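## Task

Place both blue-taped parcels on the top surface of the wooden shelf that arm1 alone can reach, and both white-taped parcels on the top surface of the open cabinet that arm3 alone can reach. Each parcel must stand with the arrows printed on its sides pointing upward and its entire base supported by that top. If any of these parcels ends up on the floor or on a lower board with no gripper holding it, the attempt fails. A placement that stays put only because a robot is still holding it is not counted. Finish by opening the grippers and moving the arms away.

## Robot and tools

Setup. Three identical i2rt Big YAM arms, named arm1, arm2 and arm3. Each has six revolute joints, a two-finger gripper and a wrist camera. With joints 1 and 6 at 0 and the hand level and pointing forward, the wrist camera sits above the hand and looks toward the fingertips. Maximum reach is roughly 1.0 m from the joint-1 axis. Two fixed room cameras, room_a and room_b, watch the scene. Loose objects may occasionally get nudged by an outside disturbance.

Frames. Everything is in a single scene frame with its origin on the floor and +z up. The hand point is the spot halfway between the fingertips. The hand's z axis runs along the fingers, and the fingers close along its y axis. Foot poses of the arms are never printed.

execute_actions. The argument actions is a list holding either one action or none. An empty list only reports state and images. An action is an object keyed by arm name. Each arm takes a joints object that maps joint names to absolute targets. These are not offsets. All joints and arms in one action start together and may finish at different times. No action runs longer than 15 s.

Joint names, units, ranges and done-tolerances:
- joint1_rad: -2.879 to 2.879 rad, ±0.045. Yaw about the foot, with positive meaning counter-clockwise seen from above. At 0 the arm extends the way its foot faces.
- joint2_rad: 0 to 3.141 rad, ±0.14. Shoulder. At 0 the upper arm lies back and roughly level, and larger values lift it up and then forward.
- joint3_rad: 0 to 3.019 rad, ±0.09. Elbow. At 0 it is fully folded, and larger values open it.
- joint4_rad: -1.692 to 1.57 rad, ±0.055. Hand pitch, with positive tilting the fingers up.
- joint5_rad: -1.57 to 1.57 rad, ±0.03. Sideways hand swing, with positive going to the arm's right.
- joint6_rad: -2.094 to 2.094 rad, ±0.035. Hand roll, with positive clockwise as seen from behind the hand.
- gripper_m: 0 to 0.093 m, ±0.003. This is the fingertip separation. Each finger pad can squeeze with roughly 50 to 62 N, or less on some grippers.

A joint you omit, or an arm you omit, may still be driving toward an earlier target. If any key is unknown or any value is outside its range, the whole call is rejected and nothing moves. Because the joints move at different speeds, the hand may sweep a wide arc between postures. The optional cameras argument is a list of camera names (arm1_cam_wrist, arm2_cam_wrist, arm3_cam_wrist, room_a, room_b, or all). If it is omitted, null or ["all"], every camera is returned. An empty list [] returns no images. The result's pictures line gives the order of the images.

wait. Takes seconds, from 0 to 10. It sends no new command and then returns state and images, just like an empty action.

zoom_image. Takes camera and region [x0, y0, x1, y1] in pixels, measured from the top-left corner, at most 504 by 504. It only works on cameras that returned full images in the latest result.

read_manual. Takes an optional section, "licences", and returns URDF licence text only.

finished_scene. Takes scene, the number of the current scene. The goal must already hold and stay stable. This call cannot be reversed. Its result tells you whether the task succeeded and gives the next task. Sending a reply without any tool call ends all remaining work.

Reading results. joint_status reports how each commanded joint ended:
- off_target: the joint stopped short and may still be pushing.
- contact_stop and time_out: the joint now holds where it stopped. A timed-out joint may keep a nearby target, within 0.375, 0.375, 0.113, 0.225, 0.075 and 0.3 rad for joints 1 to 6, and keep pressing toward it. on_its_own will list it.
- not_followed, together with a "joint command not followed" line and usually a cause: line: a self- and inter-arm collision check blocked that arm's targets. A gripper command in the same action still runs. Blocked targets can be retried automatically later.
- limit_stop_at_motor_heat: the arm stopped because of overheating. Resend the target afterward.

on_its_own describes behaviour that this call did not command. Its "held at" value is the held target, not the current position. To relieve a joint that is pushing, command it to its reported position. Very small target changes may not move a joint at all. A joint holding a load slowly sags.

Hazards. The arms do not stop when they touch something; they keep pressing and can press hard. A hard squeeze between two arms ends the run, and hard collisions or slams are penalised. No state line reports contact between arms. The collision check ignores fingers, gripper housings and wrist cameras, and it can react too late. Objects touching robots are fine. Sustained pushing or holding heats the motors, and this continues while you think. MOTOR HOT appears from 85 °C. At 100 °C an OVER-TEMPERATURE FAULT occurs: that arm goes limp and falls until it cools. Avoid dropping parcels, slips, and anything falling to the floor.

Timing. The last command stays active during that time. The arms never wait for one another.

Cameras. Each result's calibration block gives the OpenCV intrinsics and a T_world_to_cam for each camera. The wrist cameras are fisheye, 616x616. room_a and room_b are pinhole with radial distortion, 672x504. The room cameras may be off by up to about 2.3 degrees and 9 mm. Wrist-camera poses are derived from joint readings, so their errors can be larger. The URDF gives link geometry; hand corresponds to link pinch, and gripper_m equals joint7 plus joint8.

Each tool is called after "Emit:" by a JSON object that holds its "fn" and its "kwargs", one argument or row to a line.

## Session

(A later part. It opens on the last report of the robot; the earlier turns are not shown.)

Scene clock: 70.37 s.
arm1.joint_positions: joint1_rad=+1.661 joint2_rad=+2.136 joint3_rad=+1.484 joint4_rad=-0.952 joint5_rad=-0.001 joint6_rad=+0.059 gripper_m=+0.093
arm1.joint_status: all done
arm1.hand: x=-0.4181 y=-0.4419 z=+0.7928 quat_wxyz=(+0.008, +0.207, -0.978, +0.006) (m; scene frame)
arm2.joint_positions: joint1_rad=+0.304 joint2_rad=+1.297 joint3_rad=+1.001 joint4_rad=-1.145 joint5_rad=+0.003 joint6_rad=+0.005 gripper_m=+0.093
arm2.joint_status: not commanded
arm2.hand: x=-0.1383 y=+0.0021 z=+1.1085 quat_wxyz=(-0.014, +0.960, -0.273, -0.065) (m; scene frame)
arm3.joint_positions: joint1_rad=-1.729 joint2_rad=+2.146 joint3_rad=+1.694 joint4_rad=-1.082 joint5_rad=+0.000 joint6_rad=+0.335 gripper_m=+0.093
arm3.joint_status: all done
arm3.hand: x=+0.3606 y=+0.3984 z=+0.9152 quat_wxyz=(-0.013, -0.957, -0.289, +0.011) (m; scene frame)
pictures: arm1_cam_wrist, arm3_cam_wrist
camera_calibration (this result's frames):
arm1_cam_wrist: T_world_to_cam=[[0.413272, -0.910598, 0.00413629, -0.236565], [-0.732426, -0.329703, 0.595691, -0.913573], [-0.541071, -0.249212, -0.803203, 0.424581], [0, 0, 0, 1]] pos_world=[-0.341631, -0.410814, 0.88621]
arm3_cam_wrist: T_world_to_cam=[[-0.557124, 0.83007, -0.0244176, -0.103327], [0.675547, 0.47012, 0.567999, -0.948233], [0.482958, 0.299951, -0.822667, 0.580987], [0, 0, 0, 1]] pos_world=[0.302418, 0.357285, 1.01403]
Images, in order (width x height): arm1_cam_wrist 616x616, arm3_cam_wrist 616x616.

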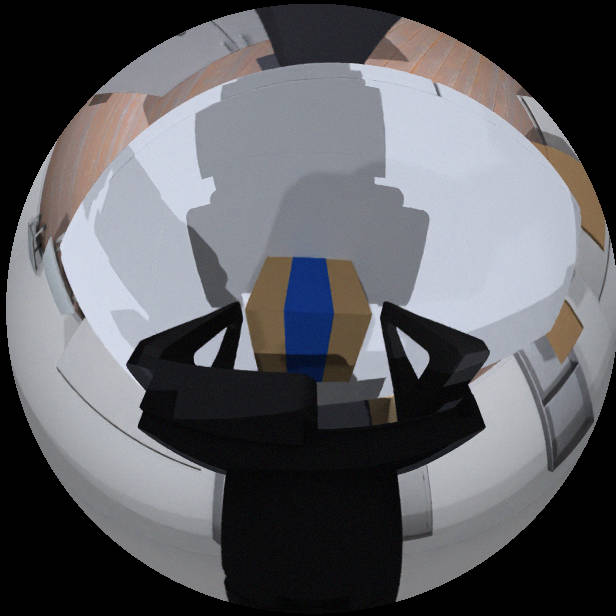

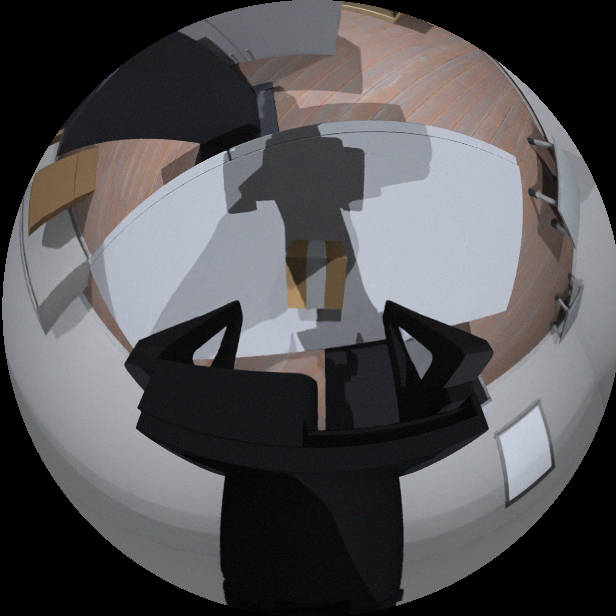

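Emit:
{"fn": "execute_actions", "kwargs": {
  "actions": [
    {"arm1":{"joints":{"gripper_m":0.025}},"arm3":{"joints":{"joint2_rad":2.25,"joint3_rad":1.55,"joint4_rad":-0.82}}}
  ],
  "cameras": ["arm3_cam_wrist"]
}}

Emit:
{"fn": "execute_actions", "kwargs": {
  "actions": [
    {"arm3":{"joints":{"gripper_m":0.03}}}
  ],
  "cameras": ["arm3_cam_wrist"]
}}

Emit:
{"fn": "execute_actions", "kwargs": {
  "actions": [
    {"arm1":{"joints":{"joint2_rad":1.8}},"arm3":{"joints":{"joint2_rad":1.9}}}
  ],
  "cameras": []
}}

Emit:
{"fn": "execute_actions", "kwargs": {
  "actions": [
    {"arm1":{"joints":{"joint1_rad":-2.45,"joint3_rad":1.27,"joint4_rad":-0.56}},"arm3":{"joints":{"joint1_rad":1.56,"joint2_rad":1.78,"joint3_rad":1.06,"joint4_rad":-0.6,"joint6_rad":0.2}}}
  ],
  "cameras": []
}}

Emit:
{"fn": "execute_actions", "kwargs": {
  "actions": [
    {"arm1":{"joints":{"joint2_rad":2.22}},"arm3":{"joints":{"joint2_rad":1.94}}}
  ],
  "cameras": ["arm1_cam_wrist","arm3_cam_wrist"]
}}

Scene clock: 73.57 s.
arm1.joint_positions: joint1_rad=+1.661 joint2_rad=+2.136 joint3_rad=+1.484 joint4_rad=-0.952 joint5_rad=-0.001 joint6_rad=+0.060 gripper_m=+0.049
arm1.joint_status: gripper_m off_target (ended at +0.049, target +0.025)
arm1.hand: x=-0.4180 y=-0.4420 z=+0.7928 quat_wxyz=(+0.008, +0.207, -0.978, +0.007) (m; scene frame)
arm2.joint_positions: joint1_rad=+0.304 joint2_rad=+1.297 joint3_rad=+1.001 joint4_rad=-1.145 joint5_rad=+0.003 joint6_rad=+0.005 gripper_m=+0.093
arm2.joint_status: not commanded
arm2.hand: x=-0.1383 y=+0.0021 z=+1.1085 quat_wxyz=(-0.014, +0.960, -0.273, -0.065) (m; scene frame)
arm3.joint_positions: joint1_rad=-1.729 joint2_rad=+2.257 joint3_rad=+1.541 joint4_rad=-0.829 joint5_rad=+0.000 joint6_rad=+0.335 gripper_m=+0.093
arm3.joint_status: all done
arm3.hand: x=+0.3789 y=+0.4208 z=+0.8008 quat_wxyz=(-0.010, -0.957, -0.290, +0.007) (m; scene frame)
pictures: arm3_cam_wrist
camera_calibration (this result's frames):
arm3_cam_wrist: T_world_to_cam=[[-0.557056, 0.830211, -0.0209458, -0.117409], [0.671812, 0.465313, 0.576327, -0.909264], [0.488219, 0.306974, -0.816951, 0.461772], [0, 0, 0, 1]] pos_world=[0.320005, 0.378814, 0.898819]
Images, in order (width x height): arm3_cam_wrist 616x616.

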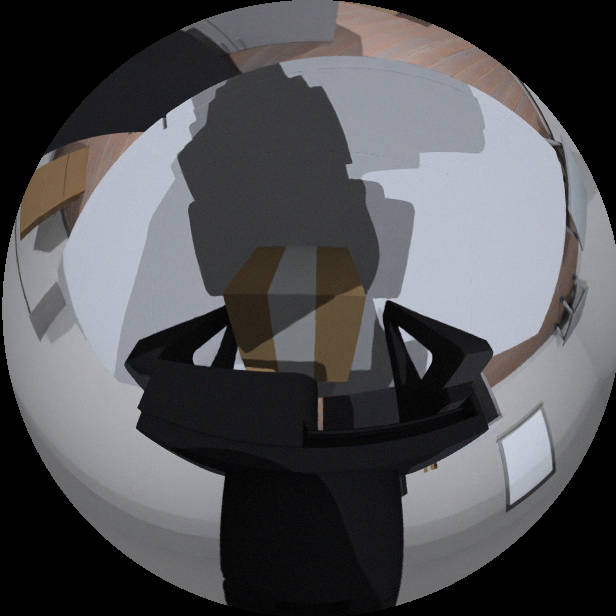

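Scene clock: 74.20 s.
arm1.joint_positions: joint1_rad=+1.661 joint2_rad=+2.136 joint3_rad=+1.484 joint4_rad=-0.952 joint5_rad=-0.001 joint6_rad=+0.060 gripper_m=+0.049
arm1.joint_status: not commanded
arm1.hand: x=-0.4180 y=-0.4420 z=+0.7928 quat_wxyz=(+0.008, +0.207, -0.978, +0.007) (m; scene frame)
arm2.joint_positions: joint1_rad=+0.304 joint2_rad=+1.297 joint3_rad=+1.001 joint4_rad=-1.145 joint5_rad=+0.003 joint6_rad=+0.005 gripper_m=+0.093
arm2.joint_status: not commanded
arm2.hand: x=-0.1383 y=+0.0021 z=+1.1085 quat_wxyz=(-0.014, +0.960, -0.273, -0.065) (m; scene frame)
arm3.joint_positions: joint1_rad=-1.729 joint2_rad=+2.257 joint3_rad=+1.541 joint4_rad=-0.829 joint5_rad=+0.000 joint6_rad=+0.335 gripper_m=+0.057
arm3.joint_status: gripper_m off_target (ended at +0.057, target +0.030)
arm3.hand: x=+0.3789 y=+0.4207 z=+0.8008 quat_wxyz=(-0.010, -0.957, -0.289, +0.006) (m; scene frame)
pictures: arm3_cam_wrist
camera_calibration (this result's frames):
arm3_cam_wrist: T_world_to_cam=[[-0.556739, 0.830414, -0.0213134, -0.117257], [0.671805, 0.465197, 0.576428, -0.909311], [0.488589, 0.306602, -0.81687, 0.461711], [0, 0, 0, 1]] pos_world=[0.320011, 0.378819, 0.898811]
Images, in order (width x height): arm3_cam_wrist 616x616.

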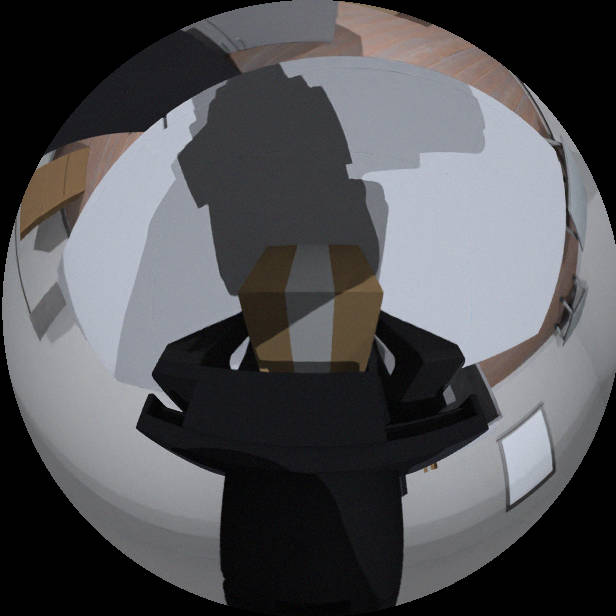

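Scene clock: 75.67 s.
arm1.joint_positions: joint1_rad=+1.661 joint2_rad=+1.789 joint3_rad=+1.482 joint4_rad=-0.950 joint5_rad=-0.001 joint6_rad=+0.060 gripper_m=+0.049
arm1.joint_status: all done
arm1.hand: x=-0.3923 y=-0.4267 z=+0.9933 quat_wxyz=(-0.159, +0.205, -0.965, -0.039) (m; scene frame)
arm2.joint_positions: joint1_rad=+0.304 joint2_rad=+1.297 joint3_rad=+1.001 joint4_rad=-1.145 joint5_rad=+0.003 joint6_rad=+0.005 gripper_m=+0.093
arm2.joint_status: not commanded
arm2.hand: x=-0.1383 y=+0.0021 z=+1.1085 quat_wxyz=(-0.014, +0.960, -0.273, -0.065) (m; scene frame)
arm3.joint_positions: joint1_rad=-1.729 joint2_rad=+1.898 joint3_rad=+1.539 joint4_rad=-0.825 joint5_rad=+0.000 joint6_rad=+0.335 gripper_m=+0.057
arm3.joint_status: all done
arm3.hand: x=+0.3471 y=+0.3819 z=+1.0223 quat_wxyz=(-0.116, -0.940, -0.283, +0.152) (m; scene frame)
pictures: none
No camera images: the call's "cameras" was empty. Leave "cameras" out to get every camera's image.

Scene clock: 78.97 s.
arm1.joint_positions: joint1_rad=-2.455 joint2_rad=+1.801 joint3_rad=+1.264 joint4_rad=-0.568 joint5_rad=+0.002 joint6_rad=+0.062 gripper_m=+0.049
arm1.joint_status: all done
arm1.hand: x=-1.4718 y=-0.4141 z=+0.9067 quat_wxyz=(+0.052, -0.937, +0.268, +0.217) (m; scene frame)
arm2.joint_positions: joint1_rad=+0.304 joint2_rad=+1.297 joint3_rad=+1.001 joint4_rad=-1.145 joint5_rad=+0.003 joint6_rad=+0.005 gripper_m=+0.093
arm2.joint_status: not commanded
arm2.hand: x=-0.1383 y=+0.0021 z=+1.1085 quat_wxyz=(-0.014, +0.960, -0.273, -0.065) (m; scene frame)
arm3.joint_positions: joint1_rad=+1.565 joint2_rad=+1.791 joint3_rad=+1.066 joint4_rad=-0.601 joint5_rad=+0.000 joint6_rad=+0.206 gripper_m=+0.057
arm3.joint_status: all done
arm3.hand: x=+0.9919 y=+1.3602 z=+0.9135 quat_wxyz=(-0.101, +0.419, -0.900, -0.070) (m; scene frame)
pictures: none
No camera images: the call's "cameras" was empty. Leave "cameras" out to get every camera's image.

Scene clock: 80.20 s.
arm1.joint_positions: joint1_rad=-2.455 joint2_rad=+2.240 joint3_rad=+1.249 joint4_rad=-0.567 joint5_rad=+0.002 joint6_rad=+0.062 gripper_m=+0.049
arm1.joint_status: all done
arm1.hand: x=-1.3877 y=-0.4576 z=+0.6595 quat_wxyz=(+0.004, -0.961, +0.276, -0.003) (m; scene frame)
arm2.joint_positions: joint1_rad=+0.304 joint2_rad=+1.297 joint3_rad=+1.001 joint4_rad=-1.145 joint5_rad=+0.003 joint6_rad=+0.005 gripper_m=+0.093
arm2.joint_status: not commanded
arm2.hand: x=-0.1383 y=+0.0021 z=+1.1085 quat_wxyz=(-0.014, +0.960, -0.273, -0.065) (m; scene frame)
arm3.joint_positions: joint1_rad=+1.565 joint2_rad=+1.951 joint3_rad=+1.055 joint4_rad=-0.601 joint5_rad=+0.000 joint6_rad=+0.206 gripper_m=+0.057
arm3.joint_status: all done
arm3.hand: x=+0.9761 y=+1.3295 z=+0.8331 quat_wxyz=(-0.033, +0.421, -0.906, -0.019) (m; scene frame)
pictures: arm1_cam_wrist, arm3_cam_wrist
camera_calibration (this result's frames):
arm1_cam_wrist: T_world_to_cam=[[0.522828, 0.852425, 0.00465528, 1.10893], [0.691029, -0.427022, 0.583207, 0.389522], [0.499128, -0.3017, -0.81231, 1.21446], [0, 0, 0, 1]] pos_world=[-1.45512, -0.412541, 0.754183]
arm3_cam_wrist: T_world_to_cam=[[0.766858, -0.641702, -0.0121084, 0.118766], [-0.539494, -0.654705, 0.529441, 0.958535], [-0.347671, -0.399474, -0.84826, 1.69887], [0, 0, 0, 1]] pos_world=[1.01669, 1.38242, 0.935031]
Images, in order (width x height): arm1_cam_wrist 616x616, arm3_cam_wrist 616x616.

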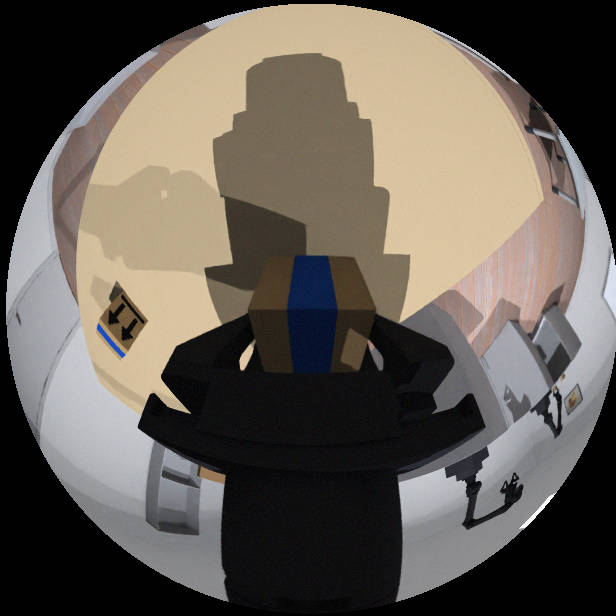

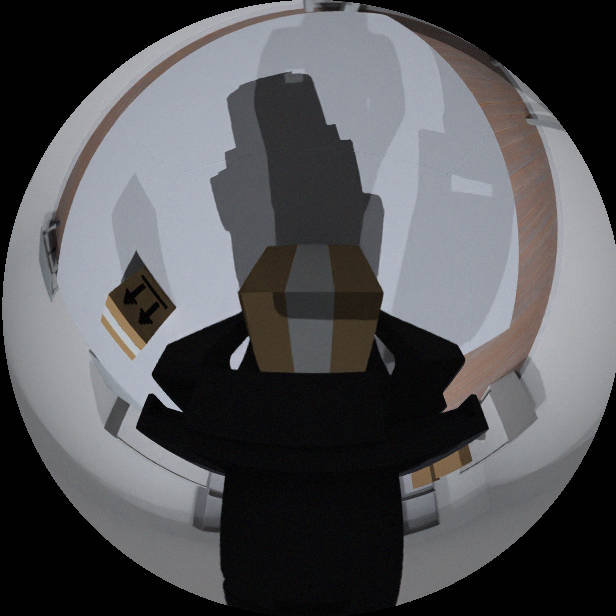

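Emit:
{"fn": "execute_actions", "kwargs": {
  "actions": [
    {"arm1":{"joints":{"joint1_rad":-2.38,"joint2_rad":2.33,"joint3_rad":1.66,"joint4_rad":-0.79}},"arm3":{"joints":{"joint2_rad":2.005}}}
  ],
  "cameras": []
}}

Emit:
{"fn": "execute_actions", "kwargs": {
  "actions": [
    {"arm1":{"joints":{"joint2_rad":2.43}},"arm3":{"joints":{"joint2_rad":2.025}}}
  ],
  "cameras": ["arm1_cam_wrist"]
}}

Scene clock: 82.57 s.
arm1.joint_positions: joint1_rad=-2.375 joint2_rad=+2.331 joint3_rad=+1.643 joint4_rad=-0.780 joint5_rad=+0.001 joint6_rad=+0.062 gripper_m=+0.049
arm1.joint_status: all done
arm1.hand: x=-1.5258 y=-0.4425 z=+0.7082 quat_wxyz=(+0.011, -0.971, +0.237, +0.042) (m; scene frame)
arm2.joint_positions: joint1_rad=+0.304 joint2_rad=+1.297 joint3_rad=+1.001 joint4_rad=-1.145 joint5_rad=+0.003 joint6_rad=+0.005 gripper_m=+0.093
arm2.joint_status: not commanded
arm2.hand: x=-0.1383 y=+0.0021 z=+1.1085 quat_wxyz=(-0.014, +0.960, -0.273, -0.065) (m; scene frame)
arm3.joint_positions: joint1_rad=+1.565 joint2_rad=+1.991 joint3_rad=+1.055 joint4_rad=-0.602 joint5_rad=+0.000 joint6_rad=+0.206 gripper_m=+0.057
arm3.joint_status: all done
arm3.hand: x=+0.9720 y=+1.3214 z=+0.8150 quat_wxyz=(-0.016, +0.421, -0.907, -0.007) (m; scene frame)
pictures: none
No camera images: the call's "cameras" was empty. Leave "cameras" out to get every camera's image.

Scene clock: 83.83 s.
arm1.joint_positions: joint1_rad=-2.375 joint2_rad=+2.432 joint3_rad=+1.643 joint4_rad=-0.781 joint5_rad=+0.001 joint6_rad=+0.062 gripper_m=+0.049
arm1.joint_status: all done
arm1.hand: x=-1.4973 y=-0.4547 z=+0.6462 quat_wxyz=(+0.002, -0.971, +0.237, -0.009) (m; scene frame)
arm2.joint_positions: joint1_rad=+0.304 joint2_rad=+1.297 joint3_rad=+1.001 joint4_rad=-1.145 joint5_rad=+0.003 joint6_rad=+0.005 gripper_m=+0.093
arm2.joint_status: not commanded
arm2.hand: x=-0.1383 y=+0.0021 z=+1.1085 quat_wxyz=(-0.014, +0.960, -0.273, -0.065) (m; scene frame)
arm3.joint_positions: joint1_rad=+1.565 joint2_rad=+1.991 joint3_rad=+1.055 joint4_rad=-0.602 joint5_rad=+0.000 joint6_rad=+0.206 gripper_m=+0.057
arm3.joint_status: all done
arm3.hand: x=+0.9720 y=+1.3214 z=+0.8150 quat_wxyz=(-0.016, +0.421, -0.907, -0.007) (m; scene frame)
pictures: arm1_cam_wrist
camera_calibration (this result's frames):
arm1_cam_wrist: T_world_to_cam=[[0.453327, 0.891339, 0.00293862, 1.07856], [0.716336, -0.36628, 0.593886, 0.532862], [0.530431, -0.26712, -0.804543, 1.31686], [0, 0, 0, 1]] pos_world=[-1.56915, -0.414424, 0.739845]
Images, in order (width x height): arm1_cam_wrist 616x616.

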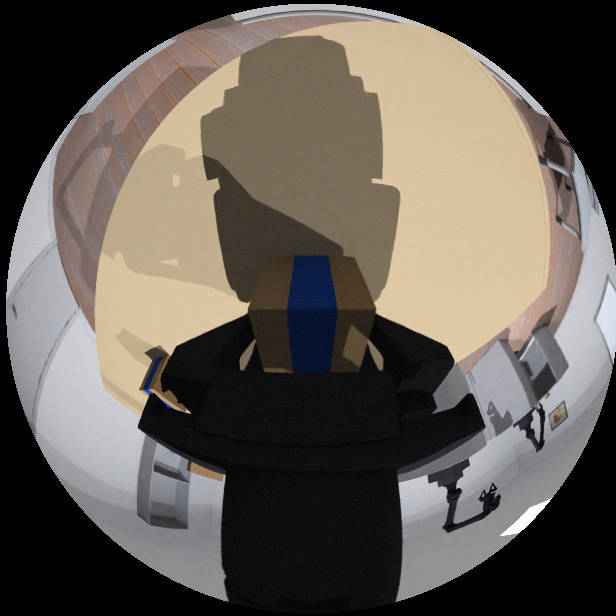

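Emit:
{"fn": "execute_actions", "kwargs": {
  "actions": [
    {"arm1":{"joints":{"joint2_rad":2.475}},"arm3":{"joints":{"joint2_rad":1.99,"gripper_m":0.093}}}
  ],
  "cameras": []
}}

Emit:
{"fn": "execute_actions", "kwargs": {
  "actions": [
    {"arm1":{"joints":{"joint2_rad":2.455,"gripper_m":0.093}}}
  ],
  "cameras": []
}}

Emit:
{"fn": "execute_actions", "kwargs": {
  "actions": [
    {"arm1":{"joints":{"joint2_rad":1.9,"joint4_rad":-1.2}},"arm3":{"joints":{"joint2_rad":1.4,"joint4_rad":-1.05}}}
  ],
  "cameras": ["arm1_cam_wrist","arm3_cam_wrist","room_a"]
}}

Scene clock: 86.10 s.
arm1.joint_positions: joint1_rad=-2.375 joint2_rad=+2.443 joint3_rad=+1.643 joint4_rad=-0.782 joint5_rad=+0.001 joint6_rad=+0.062 gripper_m=+0.049
arm1.joint_status: all done
arm1.hand: x=-1.4943 y=-0.4561 z=+0.6402 quat_wxyz=(+0.001, -0.971, +0.237, -0.014) (m; scene frame)
arm2.joint_positions: joint1_rad=+0.304 joint2_rad=+1.297 joint3_rad=+1.001 joint4_rad=-1.145 joint5_rad=+0.003 joint6_rad=+0.005 gripper_m=+0.093
arm2.joint_status: not commanded
arm2.hand: x=-0.1383 y=+0.0021 z=+1.1085 quat_wxyz=(-0.014, +0.960, -0.273, -0.065) (m; scene frame)
arm3.joint_positions: joint1_rad=+1.565 joint2_rad=+1.990 joint3_rad=+1.055 joint4_rad=-0.602 joint5_rad=+0.000 joint6_rad=+0.205 gripper_m=+0.093
arm3.joint_status: all done
arm3.hand: x=+0.9721 y=+1.3216 z=+0.8153 quat_wxyz=(-0.017, +0.421, -0.907, -0.007) (m; scene frame)
pictures: none
No camera images: the call's "cameras" was empty. Leave "cameras" out to get every camera's image.

Scene clock: 86.77 s.
arm1.joint_positions: joint1_rad=-2.375 joint2_rad=+2.443 joint3_rad=+1.643 joint4_rad=-0.782 joint5_rad=+0.001 joint6_rad=+0.062 gripper_m=+0.093
arm1.joint_status: all done
arm1.hand: x=-1.4943 y=-0.4561 z=+0.6402 quat_wxyz=(+0.001, -0.971, +0.237, -0.014) (m; scene frame)
arm2.joint_positions: joint1_rad=+0.304 joint2_rad=+1.297 joint3_rad=+1.001 joint4_rad=-1.145 joint5_rad=+0.003 joint6_rad=+0.005 gripper_m=+0.093
arm2.joint_status: not commanded
arm2.hand: x=-0.1383 y=+0.0021 z=+1.1085 quat_wxyz=(-0.014, +0.960, -0.273, -0.065) (m; scene frame)
arm3.joint_positions: joint1_rad=+1.565 joint2_rad=+1.990 joint3_rad=+1.055 joint4_rad=-0.602 joint5_rad=+0.000 joint6_rad=+0.205 gripper_m=+0.093
arm3.joint_status: not commanded
arm3.hand: x=+0.9721 y=+1.3216 z=+0.8153 quat_wxyz=(-0.017, +0.421, -0.907, -0.007) (m; scene frame)
pictures: none
No camera images: the call's "cameras" was empty. Leave "cameras" out to get every camera's image.

Scene clock: 88.27 s.
arm1.joint_positions: joint1_rad=-2.375 joint2_rad=+1.889 joint3_rad=+1.656 joint4_rad=-1.188 joint5_rad=+0.001 joint6_rad=+0.062 gripper_m=+0.093
arm1.joint_status: all done
arm1.hand: x=-1.4945 y=-0.4580 z=+0.9750 quat_wxyz=(+0.015, -0.969, +0.236, +0.065) (m; scene frame)
arm2.joint_positions: joint1_rad=+0.304 joint2_rad=+1.297 joint3_rad=+1.001 joint4_rad=-1.145 joint5_rad=+0.003 joint6_rad=+0.005 gripper_m=+0.093
arm2.joint_status: not commanded
arm2.hand: x=-0.1383 y=+0.0021 z=+1.1085 quat_wxyz=(-0.014, +0.960, -0.273, -0.065) (m; scene frame)
arm3.joint_positions: joint1_rad=+1.565 joint2_rad=+1.385 joint3_rad=+1.055 joint4_rad=-1.042 joint5_rad=+0.000 joint6_rad=+0.205 gripper_m=+0.093
arm3.joint_status: all done
arm3.hand: x=+0.9486 y=+1.2831 z=+1.0698 quat_wxyz=(-0.083, +0.420, -0.902, -0.056) (m; scene frame)
pictures: arm1_cam_wrist, arm3_cam_wrist, room_a
camera_calibration (this result's frames):
arm1_cam_wrist: T_world_to_cam=[[0.452426, 0.891788, -0.00499502, 1.08585], [0.789201, -0.397761, 0.467918, 0.551668], [0.415297, -0.215641, -0.883758, 1.50779], [0, 0, 0, 1]] pos_world=[-1.55282, -0.423776, 1.07981]
arm3_cam_wrist: T_world_to_cam=[[0.769292, -0.637835, -0.0368306, 0.132158], [-0.56679, -0.707937, 0.421397, 0.997819], [-0.294855, -0.303302, -0.906128, 1.75997], [0, 0, 0, 1]] pos_world=[0.982823, 1.32449, 1.17915]
Images, in order (width x height): arm1_cam_wrist 616x616, arm3_cam_wrist 616x616, room_a 672x504.

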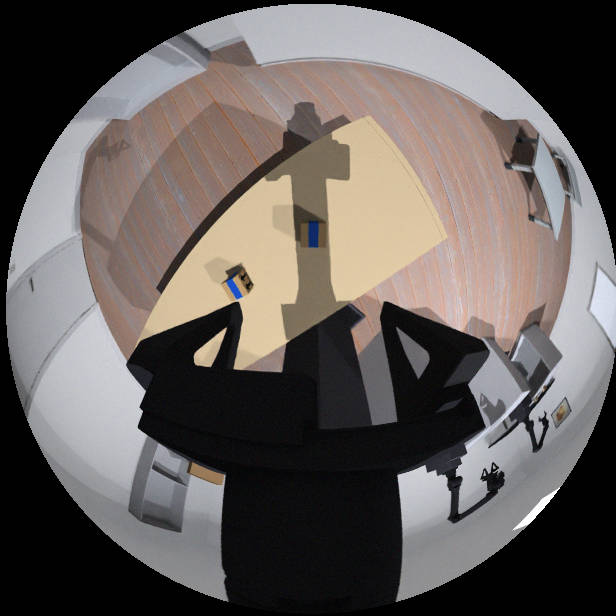

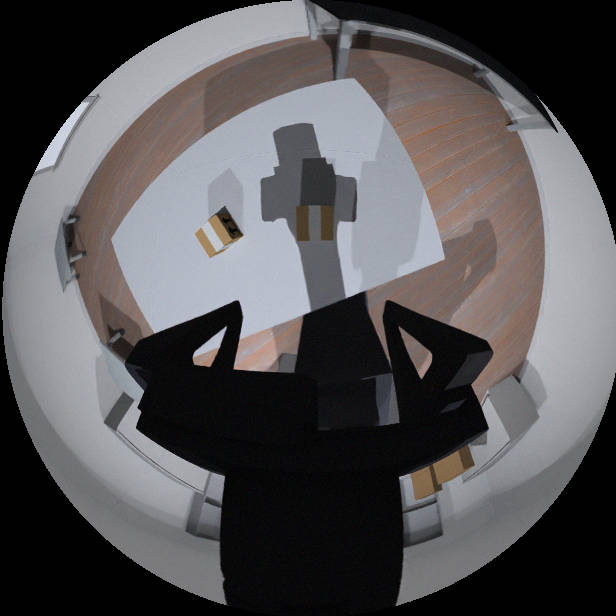

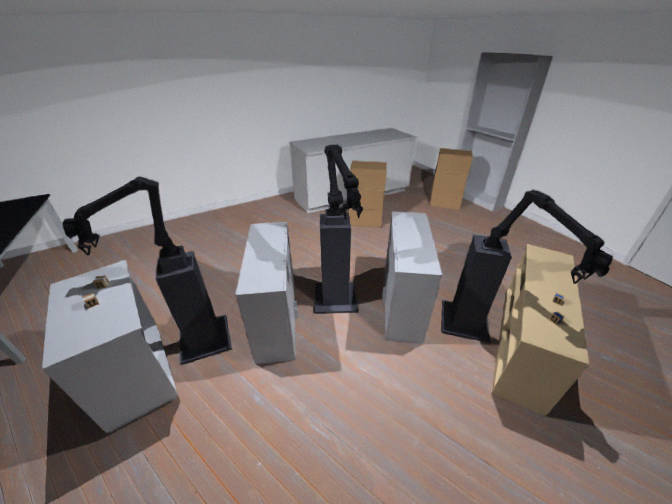

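Emit:
{"fn": "finished_scene", "kwargs": {
  "scene": 1
}}

The scene is finished: the task was done.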